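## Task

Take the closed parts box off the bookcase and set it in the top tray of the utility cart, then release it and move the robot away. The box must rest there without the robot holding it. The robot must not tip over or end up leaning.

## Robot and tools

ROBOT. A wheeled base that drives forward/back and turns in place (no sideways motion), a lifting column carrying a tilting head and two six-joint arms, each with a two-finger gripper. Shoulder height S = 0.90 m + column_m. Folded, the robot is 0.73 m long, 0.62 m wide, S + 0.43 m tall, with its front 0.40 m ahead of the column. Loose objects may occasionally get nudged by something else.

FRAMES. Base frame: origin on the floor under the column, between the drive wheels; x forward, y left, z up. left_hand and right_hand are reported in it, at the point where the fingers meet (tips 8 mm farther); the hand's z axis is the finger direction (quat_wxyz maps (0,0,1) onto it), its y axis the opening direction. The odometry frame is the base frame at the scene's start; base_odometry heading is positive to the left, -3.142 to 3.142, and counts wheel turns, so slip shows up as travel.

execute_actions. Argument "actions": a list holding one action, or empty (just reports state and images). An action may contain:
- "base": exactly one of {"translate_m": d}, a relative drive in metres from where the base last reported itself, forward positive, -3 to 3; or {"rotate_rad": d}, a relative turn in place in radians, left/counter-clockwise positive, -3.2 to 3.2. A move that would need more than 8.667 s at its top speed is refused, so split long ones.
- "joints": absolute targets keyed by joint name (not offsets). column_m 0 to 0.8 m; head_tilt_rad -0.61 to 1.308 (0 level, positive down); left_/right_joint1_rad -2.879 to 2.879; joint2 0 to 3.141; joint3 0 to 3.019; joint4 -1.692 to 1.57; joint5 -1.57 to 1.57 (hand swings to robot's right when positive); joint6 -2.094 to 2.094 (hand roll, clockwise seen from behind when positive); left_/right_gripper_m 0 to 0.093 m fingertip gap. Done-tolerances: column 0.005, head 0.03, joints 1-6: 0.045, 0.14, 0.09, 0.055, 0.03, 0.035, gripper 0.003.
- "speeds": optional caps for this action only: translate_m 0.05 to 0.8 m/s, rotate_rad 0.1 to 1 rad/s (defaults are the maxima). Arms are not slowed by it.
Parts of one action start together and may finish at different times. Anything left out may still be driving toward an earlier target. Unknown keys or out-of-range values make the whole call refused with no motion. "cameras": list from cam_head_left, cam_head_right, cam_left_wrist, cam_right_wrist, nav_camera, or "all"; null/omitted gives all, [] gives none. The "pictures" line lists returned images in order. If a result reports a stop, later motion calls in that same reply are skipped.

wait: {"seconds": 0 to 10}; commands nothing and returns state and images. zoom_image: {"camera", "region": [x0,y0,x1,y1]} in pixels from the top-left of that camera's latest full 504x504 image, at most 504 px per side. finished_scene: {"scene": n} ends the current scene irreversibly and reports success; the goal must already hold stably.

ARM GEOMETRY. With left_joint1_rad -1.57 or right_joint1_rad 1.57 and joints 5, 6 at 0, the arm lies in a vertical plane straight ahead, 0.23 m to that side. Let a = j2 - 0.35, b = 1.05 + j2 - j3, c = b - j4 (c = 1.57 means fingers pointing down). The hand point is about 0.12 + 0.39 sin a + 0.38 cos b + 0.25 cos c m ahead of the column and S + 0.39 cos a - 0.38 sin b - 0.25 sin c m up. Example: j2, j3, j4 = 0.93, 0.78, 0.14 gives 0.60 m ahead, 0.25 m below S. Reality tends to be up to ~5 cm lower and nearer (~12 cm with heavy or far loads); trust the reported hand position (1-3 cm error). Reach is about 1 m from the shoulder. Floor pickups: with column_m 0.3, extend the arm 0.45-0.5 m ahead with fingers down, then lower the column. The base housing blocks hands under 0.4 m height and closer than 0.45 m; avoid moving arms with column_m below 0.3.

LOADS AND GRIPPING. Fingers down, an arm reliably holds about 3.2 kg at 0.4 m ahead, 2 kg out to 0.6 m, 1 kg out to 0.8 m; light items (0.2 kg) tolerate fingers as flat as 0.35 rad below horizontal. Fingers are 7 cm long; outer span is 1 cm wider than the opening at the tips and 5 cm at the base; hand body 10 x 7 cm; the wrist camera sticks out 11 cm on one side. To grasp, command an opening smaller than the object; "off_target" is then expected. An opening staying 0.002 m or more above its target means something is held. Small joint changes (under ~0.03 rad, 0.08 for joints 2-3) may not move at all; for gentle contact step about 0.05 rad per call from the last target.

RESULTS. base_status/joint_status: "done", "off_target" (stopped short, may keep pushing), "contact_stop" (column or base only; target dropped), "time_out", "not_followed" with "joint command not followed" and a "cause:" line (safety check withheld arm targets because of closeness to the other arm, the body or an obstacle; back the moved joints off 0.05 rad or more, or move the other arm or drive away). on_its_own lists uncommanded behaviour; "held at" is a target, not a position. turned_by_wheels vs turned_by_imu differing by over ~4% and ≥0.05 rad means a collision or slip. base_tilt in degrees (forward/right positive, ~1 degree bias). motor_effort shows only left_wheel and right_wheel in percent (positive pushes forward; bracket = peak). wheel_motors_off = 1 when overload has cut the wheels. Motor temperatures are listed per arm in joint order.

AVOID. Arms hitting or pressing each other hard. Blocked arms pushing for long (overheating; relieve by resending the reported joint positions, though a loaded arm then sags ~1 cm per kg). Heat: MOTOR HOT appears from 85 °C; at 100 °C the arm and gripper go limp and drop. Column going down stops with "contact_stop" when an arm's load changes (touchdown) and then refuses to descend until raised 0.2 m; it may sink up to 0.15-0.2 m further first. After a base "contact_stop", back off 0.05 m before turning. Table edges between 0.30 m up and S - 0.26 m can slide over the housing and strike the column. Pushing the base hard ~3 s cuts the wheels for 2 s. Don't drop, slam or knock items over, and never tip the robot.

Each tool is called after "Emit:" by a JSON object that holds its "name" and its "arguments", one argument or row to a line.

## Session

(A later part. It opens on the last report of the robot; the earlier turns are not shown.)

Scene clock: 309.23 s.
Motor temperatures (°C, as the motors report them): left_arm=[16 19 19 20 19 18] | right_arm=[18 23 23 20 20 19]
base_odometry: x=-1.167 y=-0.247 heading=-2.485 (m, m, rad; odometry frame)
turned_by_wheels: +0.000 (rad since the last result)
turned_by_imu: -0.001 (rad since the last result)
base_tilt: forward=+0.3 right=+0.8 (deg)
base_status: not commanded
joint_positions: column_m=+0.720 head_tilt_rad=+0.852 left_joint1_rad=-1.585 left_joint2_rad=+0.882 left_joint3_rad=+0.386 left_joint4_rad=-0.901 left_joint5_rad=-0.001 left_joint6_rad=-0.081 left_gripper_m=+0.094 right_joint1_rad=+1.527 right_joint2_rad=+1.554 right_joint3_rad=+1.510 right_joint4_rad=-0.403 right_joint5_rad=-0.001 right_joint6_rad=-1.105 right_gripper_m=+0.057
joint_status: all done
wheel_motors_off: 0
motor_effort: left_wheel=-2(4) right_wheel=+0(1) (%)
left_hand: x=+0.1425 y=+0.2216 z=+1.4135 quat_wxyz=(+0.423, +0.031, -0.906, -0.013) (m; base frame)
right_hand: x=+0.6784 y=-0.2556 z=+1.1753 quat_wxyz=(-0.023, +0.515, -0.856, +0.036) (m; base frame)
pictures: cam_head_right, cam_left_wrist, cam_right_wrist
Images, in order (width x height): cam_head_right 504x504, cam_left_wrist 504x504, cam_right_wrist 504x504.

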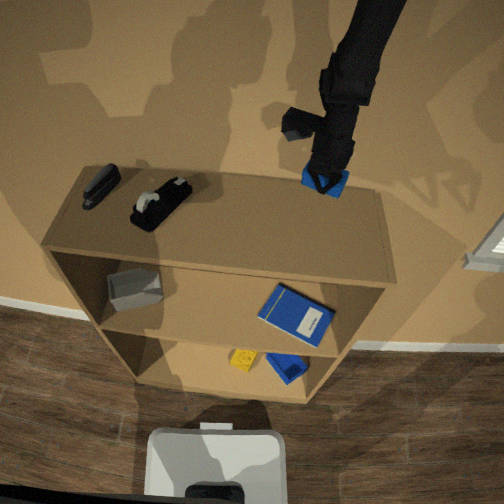

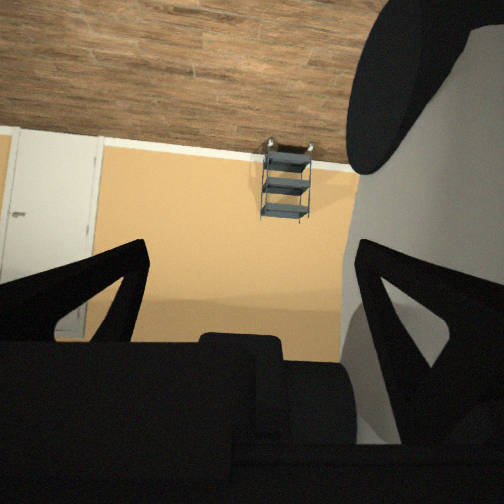

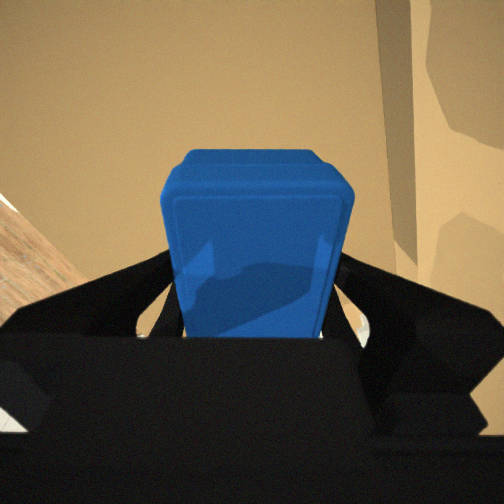

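Emit:
{"name": "execute_actions", "arguments": {
  "actions": [
    {"base": {"translate_m": -1.0}, "joints": {"head_tilt_rad": 0.6}, "speeds": {"translate_m": 0.6}}
  ],
  "cameras": ["cam_head_right", "cam_left_wrist"]
}}

Scene clock: 339.17 s.
Motor temperatures (°C, as the motors report them): left_arm=[16 19 19 20 19 18] | right_arm=[18 23 23 20 20 19]
base_odometry: x=-0.375 y=+0.363 heading=-2.485 (m, m, rad; odometry frame)
turned_by_wheels: +0.000 (rad since the last result)
turned_by_imu: -0.002 (rad since the last result)
base_tilt: forward=+0.2 right=+0.8 (deg)
base_status: done
joint_positions: column_m=+0.720 head_tilt_rad=+0.617 left_joint1_rad=-1.585 left_joint2_rad=+0.882 left_joint3_rad=+0.385 left_joint4_rad=-0.901 left_joint5_rad=-0.001 left_joint6_rad=-0.081 left_gripper_m=+0.094 right_joint1_rad=+1.527 right_joint2_rad=+1.554 right_joint3_rad=+1.512 right_joint4_rad=-0.402 right_joint5_rad=-0.001 right_joint6_rad=-1.105 right_gripper_m=+0.057
joint_status: all done
wheel_motors_off: 0
motor_effort: left_wheel=+0(46) right_wheel=+0(41) (%)
left_hand: x=+0.1419 y=+0.2216 z=+1.4137 quat_wxyz=(+0.423, +0.031, -0.905, -0.013) (m; base frame)
right_hand: x=+0.6797 y=-0.2556 z=+1.1756 quat_wxyz=(-0.024, +0.515, -0.856, +0.037) (m; base frame)
pictures: cam_head_right, cam_left_wrist
Images, in order (width x height): cam_head_right 504x504, cam_left_wrist 504x504.

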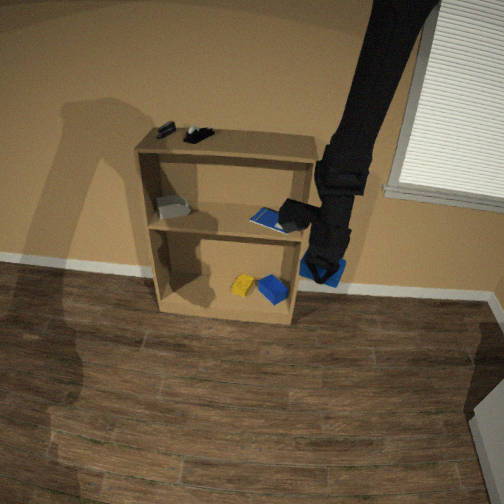

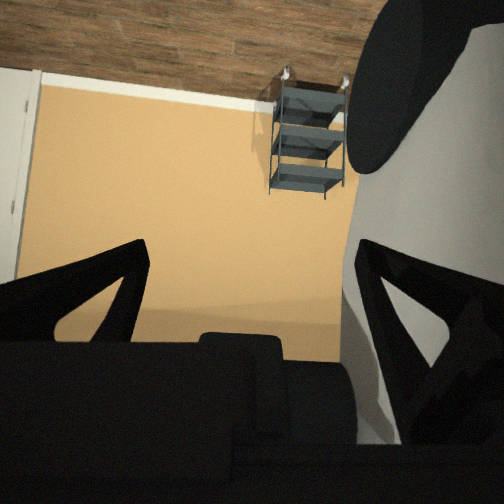

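Emit:
{"name": "execute_actions", "arguments": {
  "actions": [
    {"base": {"rotate_rad": -2.96}}
  ],
  "cameras": ["cam_head_left", "cam_head_right", "nav_camera"]
}}

Scene clock: 356.20 s.
Motor temperatures (°C, as the motors report them): left_arm=[16 19 19 20 19 18] | right_arm=[18 23 23 20 20 19]
base_odometry: x=-0.375 y=+0.363 heading=+0.839 (m, m, rad; odometry frame)
turned_by_wheels: -2.960 (rad since the last result)
turned_by_imu: -2.926 (rad since the last result)
base_tilt: forward=+0.2 right=+0.8 (deg)
base_status: done
joint_positions: column_m=+0.720 head_tilt_rad=+0.617 left_joint1_rad=-1.585 left_joint2_rad=+0.882 left_joint3_rad=+0.385 left_joint4_rad=-0.901 left_joint5_rad=-0.001 left_joint6_rad=-0.081 left_gripper_m=+0.094 right_joint1_rad=+1.530 right_joint2_rad=+1.554 right_joint3_rad=+1.512 right_joint4_rad=-0.402 right_joint5_rad=-0.001 right_joint6_rad=-1.105 right_gripper_m=+0.057
joint_status: not commanded
wheel_motors_off: 0
motor_effort: left_wheel=+0(49) right_wheel=+0(33) (%)
left_hand: x=+0.1419 y=+0.2216 z=+1.4137 quat_wxyz=(+0.423, +0.031, -0.905, -0.013) (m; base frame)
right_hand: x=+0.6797 y=-0.2535 z=+1.1755 quat_wxyz=(-0.025, +0.516, -0.855, +0.036) (m; base frame)
pictures: cam_head_left, cam_head_right, nav_camera
Images, in order (width x height): cam_head_left 504x504, cam_head_right 504x504, nav_camera 504x504.

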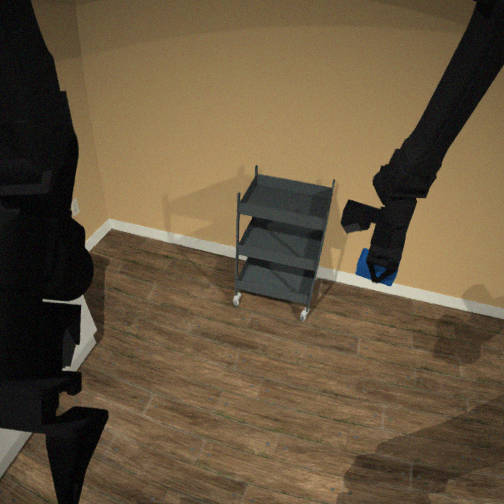

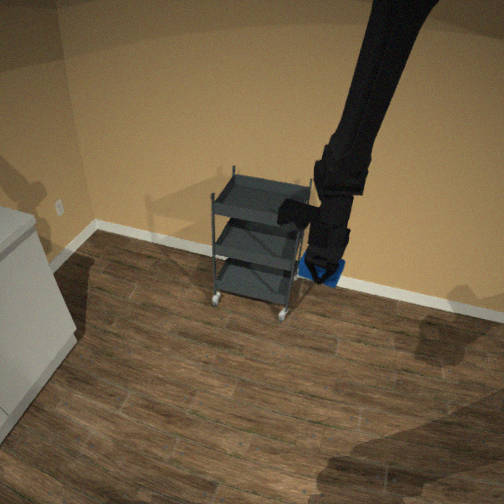

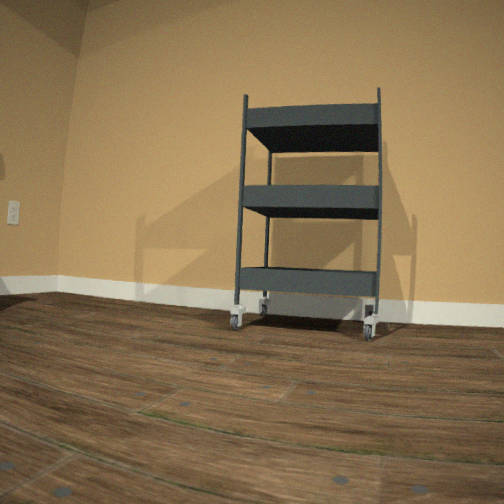

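Emit:
{"name": "execute_actions", "arguments": {
  "actions": [
    {"base": {"translate_m": 1.1}, "joints": {"head_tilt_rad": 0.85, "column_m": 0.53}, "speeds": {"translate_m": 0.6}}
  ],
  "cameras": ["cam_head_left", "cam_head_right", "cam_right_wrist", "nav_camera"]
}}

Scene clock: 382.33 s.
Motor temperatures (°C, as the motors report them): left_arm=[16 19 19 20 19 18] | right_arm=[18 23 23 20 20 19]
base_odometry: x=+0.360 y=+1.181 heading=+0.839 (m, m, rad; odometry frame)
turned_by_wheels: +0.000 (rad since the last result)
turned_by_imu: -0.001 (rad since the last result)
base_tilt: forward=+0.2 right=+0.8 (deg)
base_status: done
joint_positions: column_m=+0.530 head_tilt_rad=+0.852 left_joint1_rad=-1.585 left_joint2_rad=+0.882 left_joint3_rad=+0.387 left_joint4_rad=-0.901 left_joint5_rad=-0.001 left_joint6_rad=-0.081 left_gripper_m=+0.094 right_joint1_rad=+1.530 right_joint2_rad=+1.554 right_joint3_rad=+1.513 right_joint4_rad=-0.401 right_joint5_rad=-0.001 right_joint6_rad=-1.105 right_gripper_m=+0.057
joint_status: all done
wheel_motors_off: 0
motor_effort: left_wheel=-1(53) right_wheel=-2(46) (%)
left_hand: x=+0.1429 y=+0.2216 z=+1.2235 quat_wxyz=(+0.422, +0.031, -0.906, -0.013) (m; base frame)
right_hand: x=+0.6804 y=-0.2535 z=+0.9858 quat_wxyz=(-0.025, +0.516, -0.855, +0.037) (m; base frame)
pictures: cam_head_left, cam_head_right, cam_right_wrist, nav_camera
Images, in order (width x height): cam_head_left 504x504, cam_head_right 504x504, cam_right_wrist 504x504, nav_camera 504x504.

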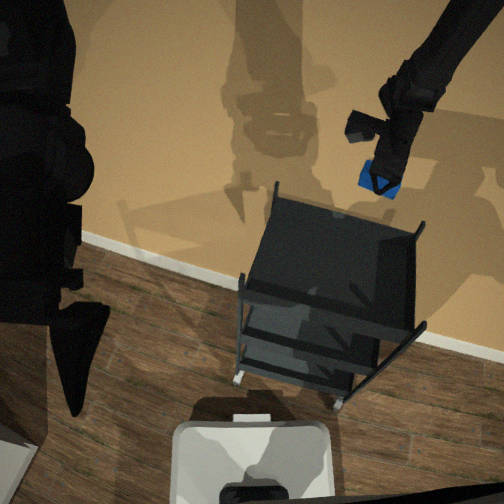

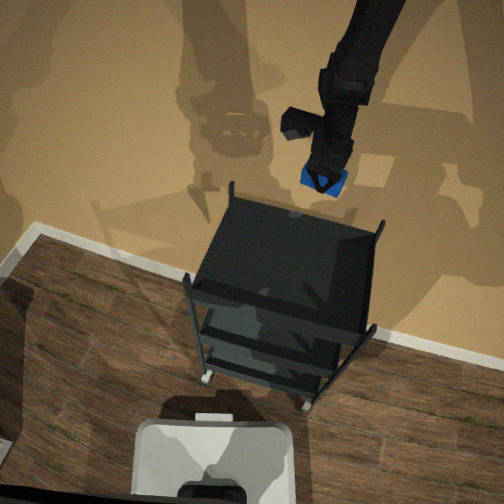

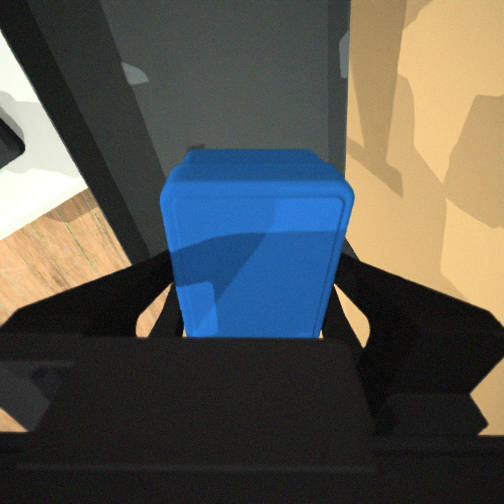

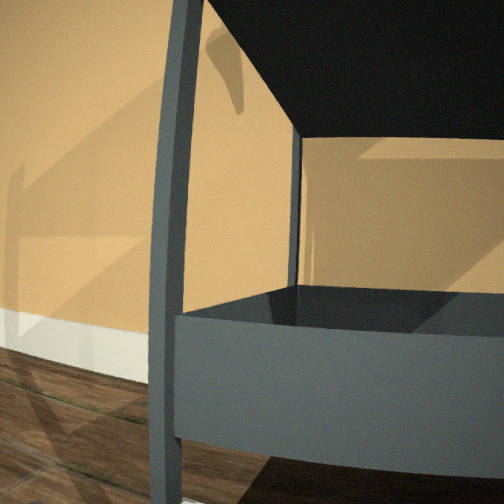

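Emit:
{"name": "execute_actions", "arguments": {
  "actions": [
    {"joints": {"column_m": 0.38}}
  ],
  "cameras": ["cam_head_left", "cam_head_right", "cam_right_wrist"]
}}

Scene clock: 392.90 s.
Motor temperatures (°C, as the motors report them): left_arm=[16 19 19 20 19 18] | right_arm=[18 23 23 20 20 19]
base_odometry: x=+0.360 y=+1.181 heading=+0.839 (m, m, rad; odometry frame)
turned_by_wheels: +0.000 (rad since the last result)
turned_by_imu: -0.001 (rad since the last result)
base_tilt: forward=+0.3 right=+0.9 (deg)
base_status: not commanded
joint_positions: column_m=+0.380 head_tilt_rad=+0.852 left_joint1_rad=-1.585 left_joint2_rad=+0.882 left_joint3_rad=+0.387 left_joint4_rad=-0.901 left_joint5_rad=-0.001 left_joint6_rad=-0.081 left_gripper_m=+0.094 right_joint1_rad=+1.530 right_joint2_rad=+1.554 right_joint3_rad=+1.513 right_joint4_rad=-0.401 right_joint5_rad=-0.001 right_joint6_rad=-1.105 right_gripper_m=+0.057
joint_status: all done
wheel_motors_off: 0
motor_effort: left_wheel=+0(0) right_wheel=+3(1) (%)
left_hand: x=+0.1429 y=+0.2216 z=+1.0734 quat_wxyz=(+0.422, +0.031, -0.906, -0.013) (m; base frame)
right_hand: x=+0.6804 y=-0.2535 z=+0.8358 quat_wxyz=(-0.025, +0.516, -0.855, +0.037) (m; base frame)
pictures: cam_head_left, cam_head_right, cam_right_wrist
Images, in order (width x height): cam_head_left 504x504, cam_head_right 504x504, cam_right_wrist 504x504.

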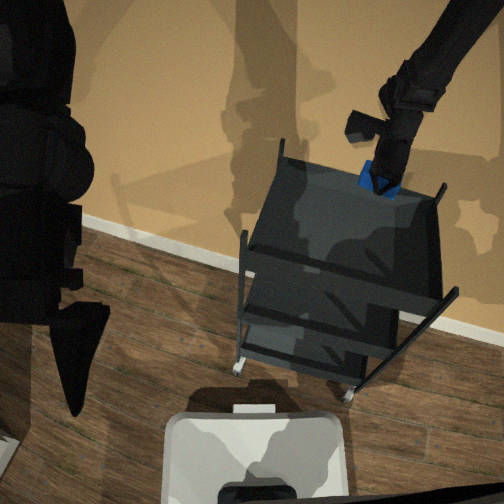

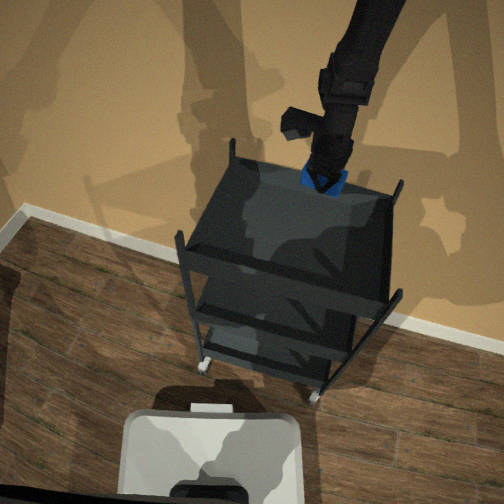

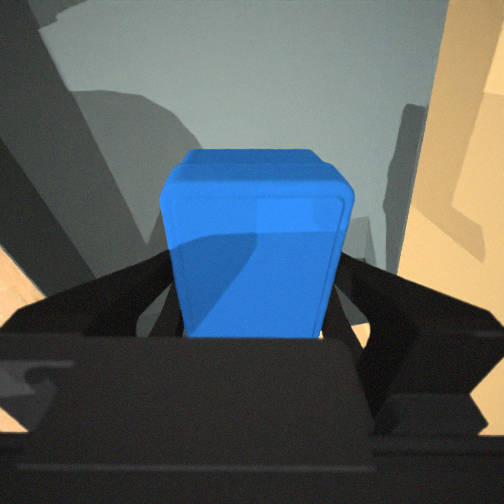

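Emit:
{"name": "execute_actions", "arguments": {
  "actions": [
    {"base": {"translate_m": -0.035}, "joints": {"column_m": 0.285}, "speeds": {"translate_m": 0.08}}
  ],
  "cameras": ["cam_head_left", "cam_head_right", "cam_right_wrist"]
}}

Scene clock: 408.17 s.
Motor temperatures (°C, as the motors report them): left_arm=[16 19 19 20 19 18] | right_arm=[18 23 23 20 20 19]
base_odometry: x=+0.337 y=+1.155 heading=+0.839 (m, m, rad; odometry frame)
turned_by_wheels: +0.000 (rad since the last result)
turned_by_imu: -0.001 (rad since the last result)
base_tilt: forward=+0.3 right=+0.8 (deg)
base_status: done
joint_positions: column_m=+0.285 head_tilt_rad=+0.852 left_joint1_rad=-1.585 left_joint2_rad=+0.882 left_joint3_rad=+0.385 left_joint4_rad=-0.901 left_joint5_rad=-0.001 left_joint6_rad=-0.081 left_gripper_m=+0.094 right_joint1_rad=+1.530 right_joint2_rad=+1.554 right_joint3_rad=+1.515 right_joint4_rad=-0.400 right_joint5_rad=-0.001 right_joint6_rad=-1.105 right_gripper_m=+0.057
joint_status: all done
wheel_motors_off: 0
motor_effort: left_wheel=-1(34) right_wheel=+1(29) (%)
left_hand: x=+0.1421 y=+0.2216 z=+0.9787 quat_wxyz=(+0.423, +0.031, -0.906, -0.013) (m; base frame)
right_hand: x=+0.6820 y=-0.2536 z=+0.7413 quat_wxyz=(-0.027, +0.516, -0.855, +0.037) (m; base frame)
pictures: cam_head_left, cam_head_right, cam_right_wrist
Images, in order (width x height): cam_head_left 504x504, cam_head_right 504x504, cam_right_wrist 504x504.

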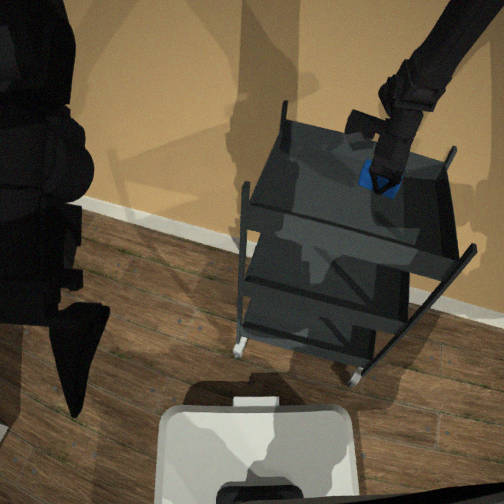

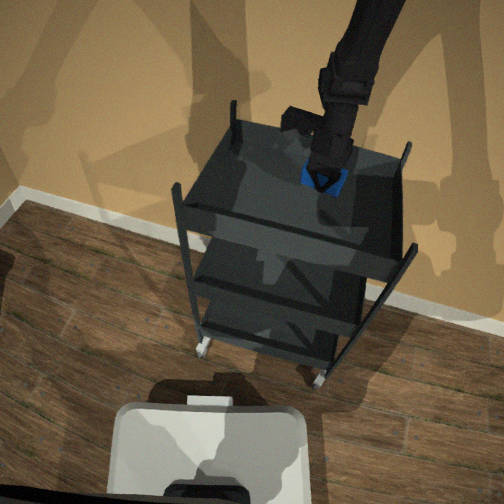

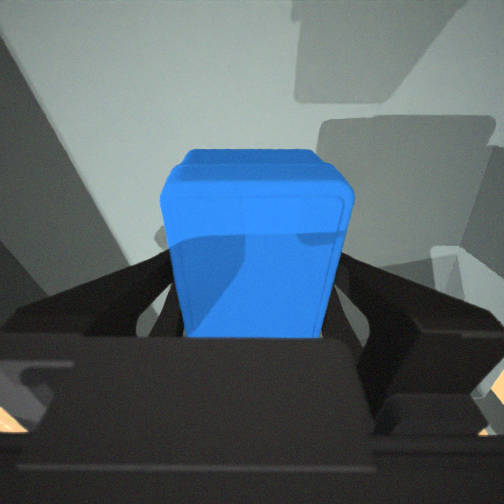

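Emit:
{"name": "execute_actions", "arguments": {
  "actions": [
    {"joints": {"column_m": 0.25}}
  ],
  "cameras": ["cam_right_wrist"]
}}

Scene clock: 417.33 s.
Motor temperatures (°C, as the motors report them): left_arm=[16 19 19 20 19 18] | right_arm=[18 23 23 20 20 19]
base_odometry: x=+0.337 y=+1.155 heading=+0.839 (m, m, rad; odometry frame)
turned_by_wheels: +0.000 (rad since the last result)
turned_by_imu: -0.001 (rad since the last result)
base_tilt: forward=+0.2 right=+0.8 (deg)
base_status: not commanded
joint_positions: column_m=+0.250 head_tilt_rad=+0.852 left_joint1_rad=-1.585 left_joint2_rad=+0.882 left_joint3_rad=+0.385 left_joint4_rad=-0.901 left_joint5_rad=-0.001 left_joint6_rad=-0.081 left_gripper_m=+0.094 right_joint1_rad=+1.530 right_joint2_rad=+1.554 right_joint3_rad=+1.515 right_joint4_rad=-0.400 right_joint5_rad=-0.001 right_joint6_rad=-1.105 right_gripper_m=+0.057
joint_status: all done
wheel_motors_off: 0
motor_effort: left_wheel=-1(0) right_wheel=+2(1) (%)
left_hand: x=+0.1421 y=+0.2216 z=+0.9437 quat_wxyz=(+0.423, +0.031, -0.906, -0.013) (m; base frame)
right_hand: x=+0.6820 y=-0.2536 z=+0.7063 quat_wxyz=(-0.027, +0.516, -0.855, +0.037) (m; base frame)
pictures: cam_right_wrist
Images, in order (width x height): cam_right_wrist 504x504.

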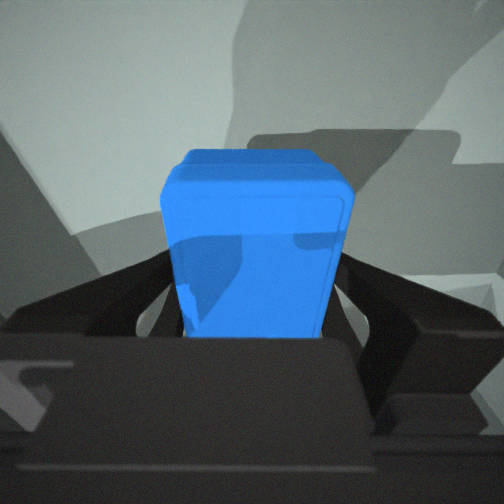

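Emit:
{"name": "execute_actions", "arguments": {
  "actions": [
    {"joints": {"column_m": 0.229}}
  ],
  "cameras": ["cam_right_wrist"]
}}

Scene clock: 423.63 s.
Motor temperatures (°C, as the motors report them): left_arm=[16 19 19 20 19 18] | right_arm=[18 23 23 20 20 19]
base_odometry: x=+0.337 y=+1.155 heading=+0.839 (m, m, rad; odometry frame)
turned_by_wheels: +0.000 (rad since the last result)
turned_by_imu: -0.001 (rad since the last result)
base_tilt: forward=+0.3 right=+0.8 (deg)
base_status: not commanded
joint_positions: column_m=+0.229 head_tilt_rad=+0.852 left_joint1_rad=-1.585 left_joint2_rad=+0.882 left_joint3_rad=+0.385 left_joint4_rad=-0.901 left_joint5_rad=-0.001 left_joint6_rad=-0.081 left_gripper_m=+0.094 right_joint1_rad=+1.530 right_joint2_rad=+1.554 right_joint3_rad=+1.515 right_joint4_rad=-0.400 right_joint5_rad=-0.001 right_joint6_rad=-1.105 right_gripper_m=+0.057
joint_status: all done
wheel_motors_off: 0
motor_effort: left_wheel=+0(0) right_wheel=+1(1) (%)
left_hand: x=+0.1421 y=+0.2216 z=+0.9227 quat_wxyz=(+0.423, +0.031, -0.906, -0.013) (m; base frame)
right_hand: x=+0.6820 y=-0.2536 z=+0.6853 quat_wxyz=(-0.027, +0.516, -0.855, +0.037) (m; base frame)
pictures: cam_right_wrist
Images, in order (width x height): cam_right_wrist 504x504.

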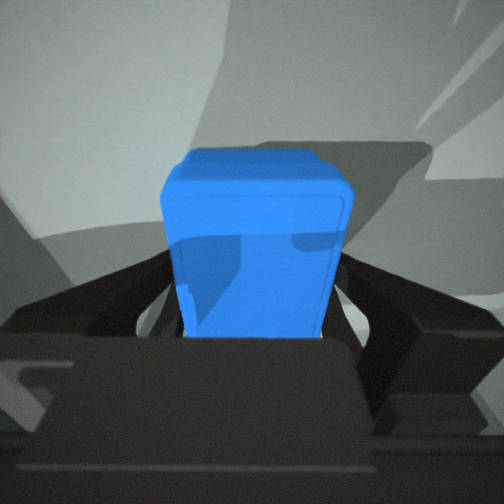

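Box is essentially touching the tray floor. Release.

Emit:
{"name": "execute_actions", "arguments": {
  "actions": [
    {"joints": {"right_gripper_m": 0.09}}
  ],
  "cameras": ["cam_right_wrist"]
}}

Emit:
{"name": "execute_actions", "arguments": {
  "actions": [
    {"joints": {"column_m": 0.30, "right_joint2_rad": 1.2, "right_joint3_rad": 1.4, "right_joint4_rad": -0.7}}
  ],
  "cameras": ["cam_head_right"]
}}

Scene clock: 431.33 s.
Motor temperatures (°C, as the motors report them): left_arm=[16 19 19 20 19 18] | right_arm=[18 23 23 20 20 19]
base_odometry: x=+0.337 y=+1.155 heading=+0.839 (m, m, rad; odometry frame)
turned_by_wheels: +0.000 (rad since the last result)
turned_by_imu: -0.001 (rad since the last result)
base_tilt: forward=+0.2 right=+0.8 (deg)
base_status: not commanded
joint_positions: column_m=+0.229 head_tilt_rad=+0.852 left_joint1_rad=-1.585 left_joint2_rad=+0.882 left_joint3_rad=+0.385 left_joint4_rad=-0.901 left_joint5_rad=-0.001 left_joint6_rad=-0.081 left_gripper_m=+0.094 right_joint1_rad=+1.530 right_joint2_rad=+1.554 right_joint3_rad=+1.517 right_joint4_rad=-0.400 right_joint5_rad=-0.001 right_joint6_rad=-1.105 right_gripper_m=+0.090
joint_status: all done
wheel_motors_off: 0
motor_effort: left_wheel=+0(0) right_wheel=-1(1) (%)
left_hand: x=+0.1421 y=+0.2216 z=+0.9227 quat_wxyz=(+0.423, +0.031, -0.906, -0.013) (m; base frame)
right_hand: x=+0.6833 y=-0.2536 z=+0.6859 quat_wxyz=(-0.028, +0.516, -0.855, +0.038) (m; base frame)
pictures: cam_right_wrist
Images, in order (width x height): cam_right_wrist 504x504.

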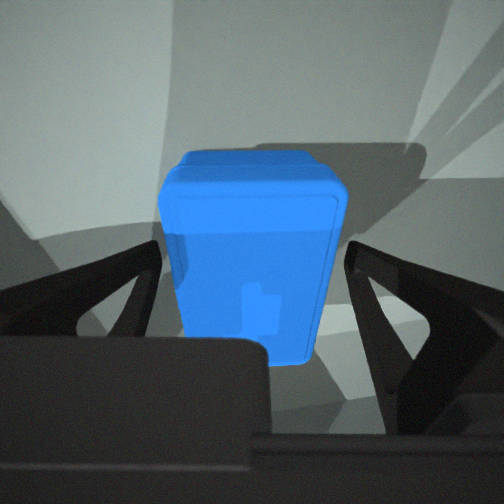

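Scene clock: 432.83 s.
Motor temperatures (°C, as the motors report them): left_arm=[16 19 19 20 19 18] | right_arm=[18 23 23 20 20 19]
base_odometry: x=+0.337 y=+1.155 heading=+0.839 (m, m, rad; odometry frame)
turned_by_wheels: +0.000 (rad since the last result)
turned_by_imu: +0.000 (rad since the last result)
base_tilt: forward=+0.3 right=+0.8 (deg)
base_status: not commanded
joint_positions: column_m=+0.300 head_tilt_rad=+0.852 left_joint1_rad=-1.585 left_joint2_rad=+0.882 left_joint3_rad=+0.385 left_joint4_rad=-0.901 left_joint5_rad=-0.001 left_joint6_rad=-0.081 left_gripper_m=+0.094 right_joint1_rad=+1.530 right_joint2_rad=+1.178 right_joint3_rad=+1.400 right_joint4_rad=-0.688 right_joint5_rad=+0.000 right_joint6_rad=-1.105 right_gripper_m=+0.090
joint_status: all done
wheel_motors_off: 0
motor_effort: left_wheel=-1(0) right_wheel=+1(0) (%)
left_hand: x=+0.1421 y=+0.2216 z=+0.9936 quat_wxyz=(+0.423, +0.031, -0.906, -0.013) (m; base frame)
right_hand: x=+0.6814 y=-0.2472 z=+0.9358 quat_wxyz=(-0.015, +0.516, -0.856, +0.030) (m; base frame)
pictures: cam_head_right
Images, in order (width x height): cam_head_right 504x504.

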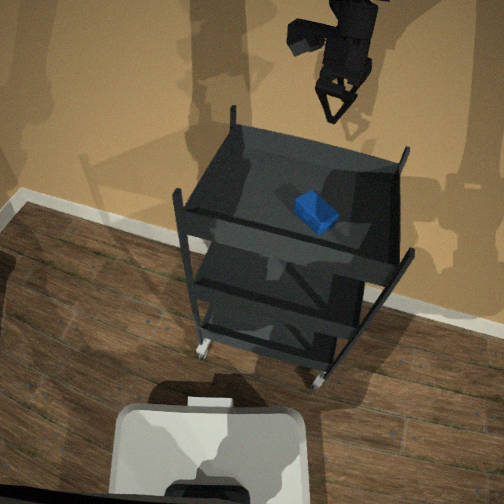

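Emit:
{"name": "execute_actions", "arguments": {
  "actions": [
    {"base": {"translate_m": -0.5}, "joints": {"right_joint1_rad": 1.57, "right_joint2_rad": 0.9, "right_joint3_rad": 0.4, "right_joint4_rad": -0.98, "right_joint6_rad": 0, "head_tilt_rad": 0.6}}
  ],
  "cameras": ["cam_head_left"]
}}

Scene clock: 442.07 s.
Motor temperatures (°C, as the motors report them): left_arm=[16 19 19 20 19 18] | right_arm=[18 23 23 20 20 19]
base_odometry: x=+0.003 y=+0.784 heading=+0.838 (m, m, rad; odometry frame)
turned_by_wheels: -0.001 (rad since the last result)
turned_by_imu: -0.002 (rad since the last result)
base_tilt: forward=+0.3 right=+0.8 (deg)
base_status: done
joint_positions: column_m=+0.300 head_tilt_rad=+0.617 left_joint1_rad=-1.585 left_joint2_rad=+0.882 left_joint3_rad=+0.383 left_joint4_rad=-0.901 left_joint5_rad=-0.001 left_joint6_rad=-0.081 left_gripper_m=+0.094 right_joint1_rad=+1.566 right_joint2_rad=+0.900 right_joint3_rad=+0.396 right_joint4_rad=-0.967 right_joint5_rad=+0.000 right_joint6_rad=-0.008 right_gripper_m=+0.090
joint_status: all done
wheel_motors_off: 0
motor_effort: left_wheel=-1(36) right_wheel=+0(44) (%)
left_hand: x=+0.1409 y=+0.2216 z=+0.9940 quat_wxyz=(+0.424, +0.031, -0.905, -0.013) (m; base frame)
right_hand: x=+0.1342 y=-0.2264 z=+1.0042 quat_wxyz=(+0.456, +0.001, -0.890, -0.001) (m; base frame)
pictures: cam_head_left
Images, in order (width x height): cam_head_left 504x504.

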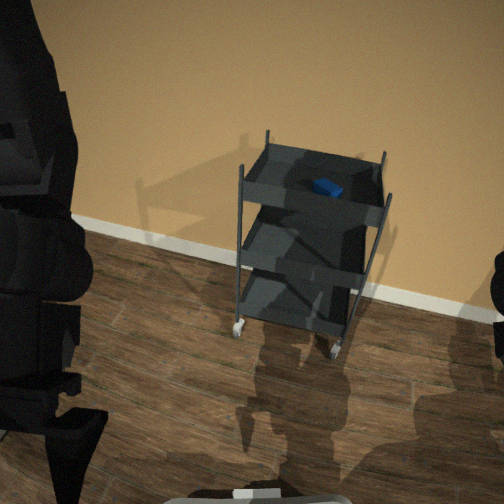

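Emit:
{"name": "finished_scene", "arguments": {
  "scene": 1
}}

The scene is finished: the task was done.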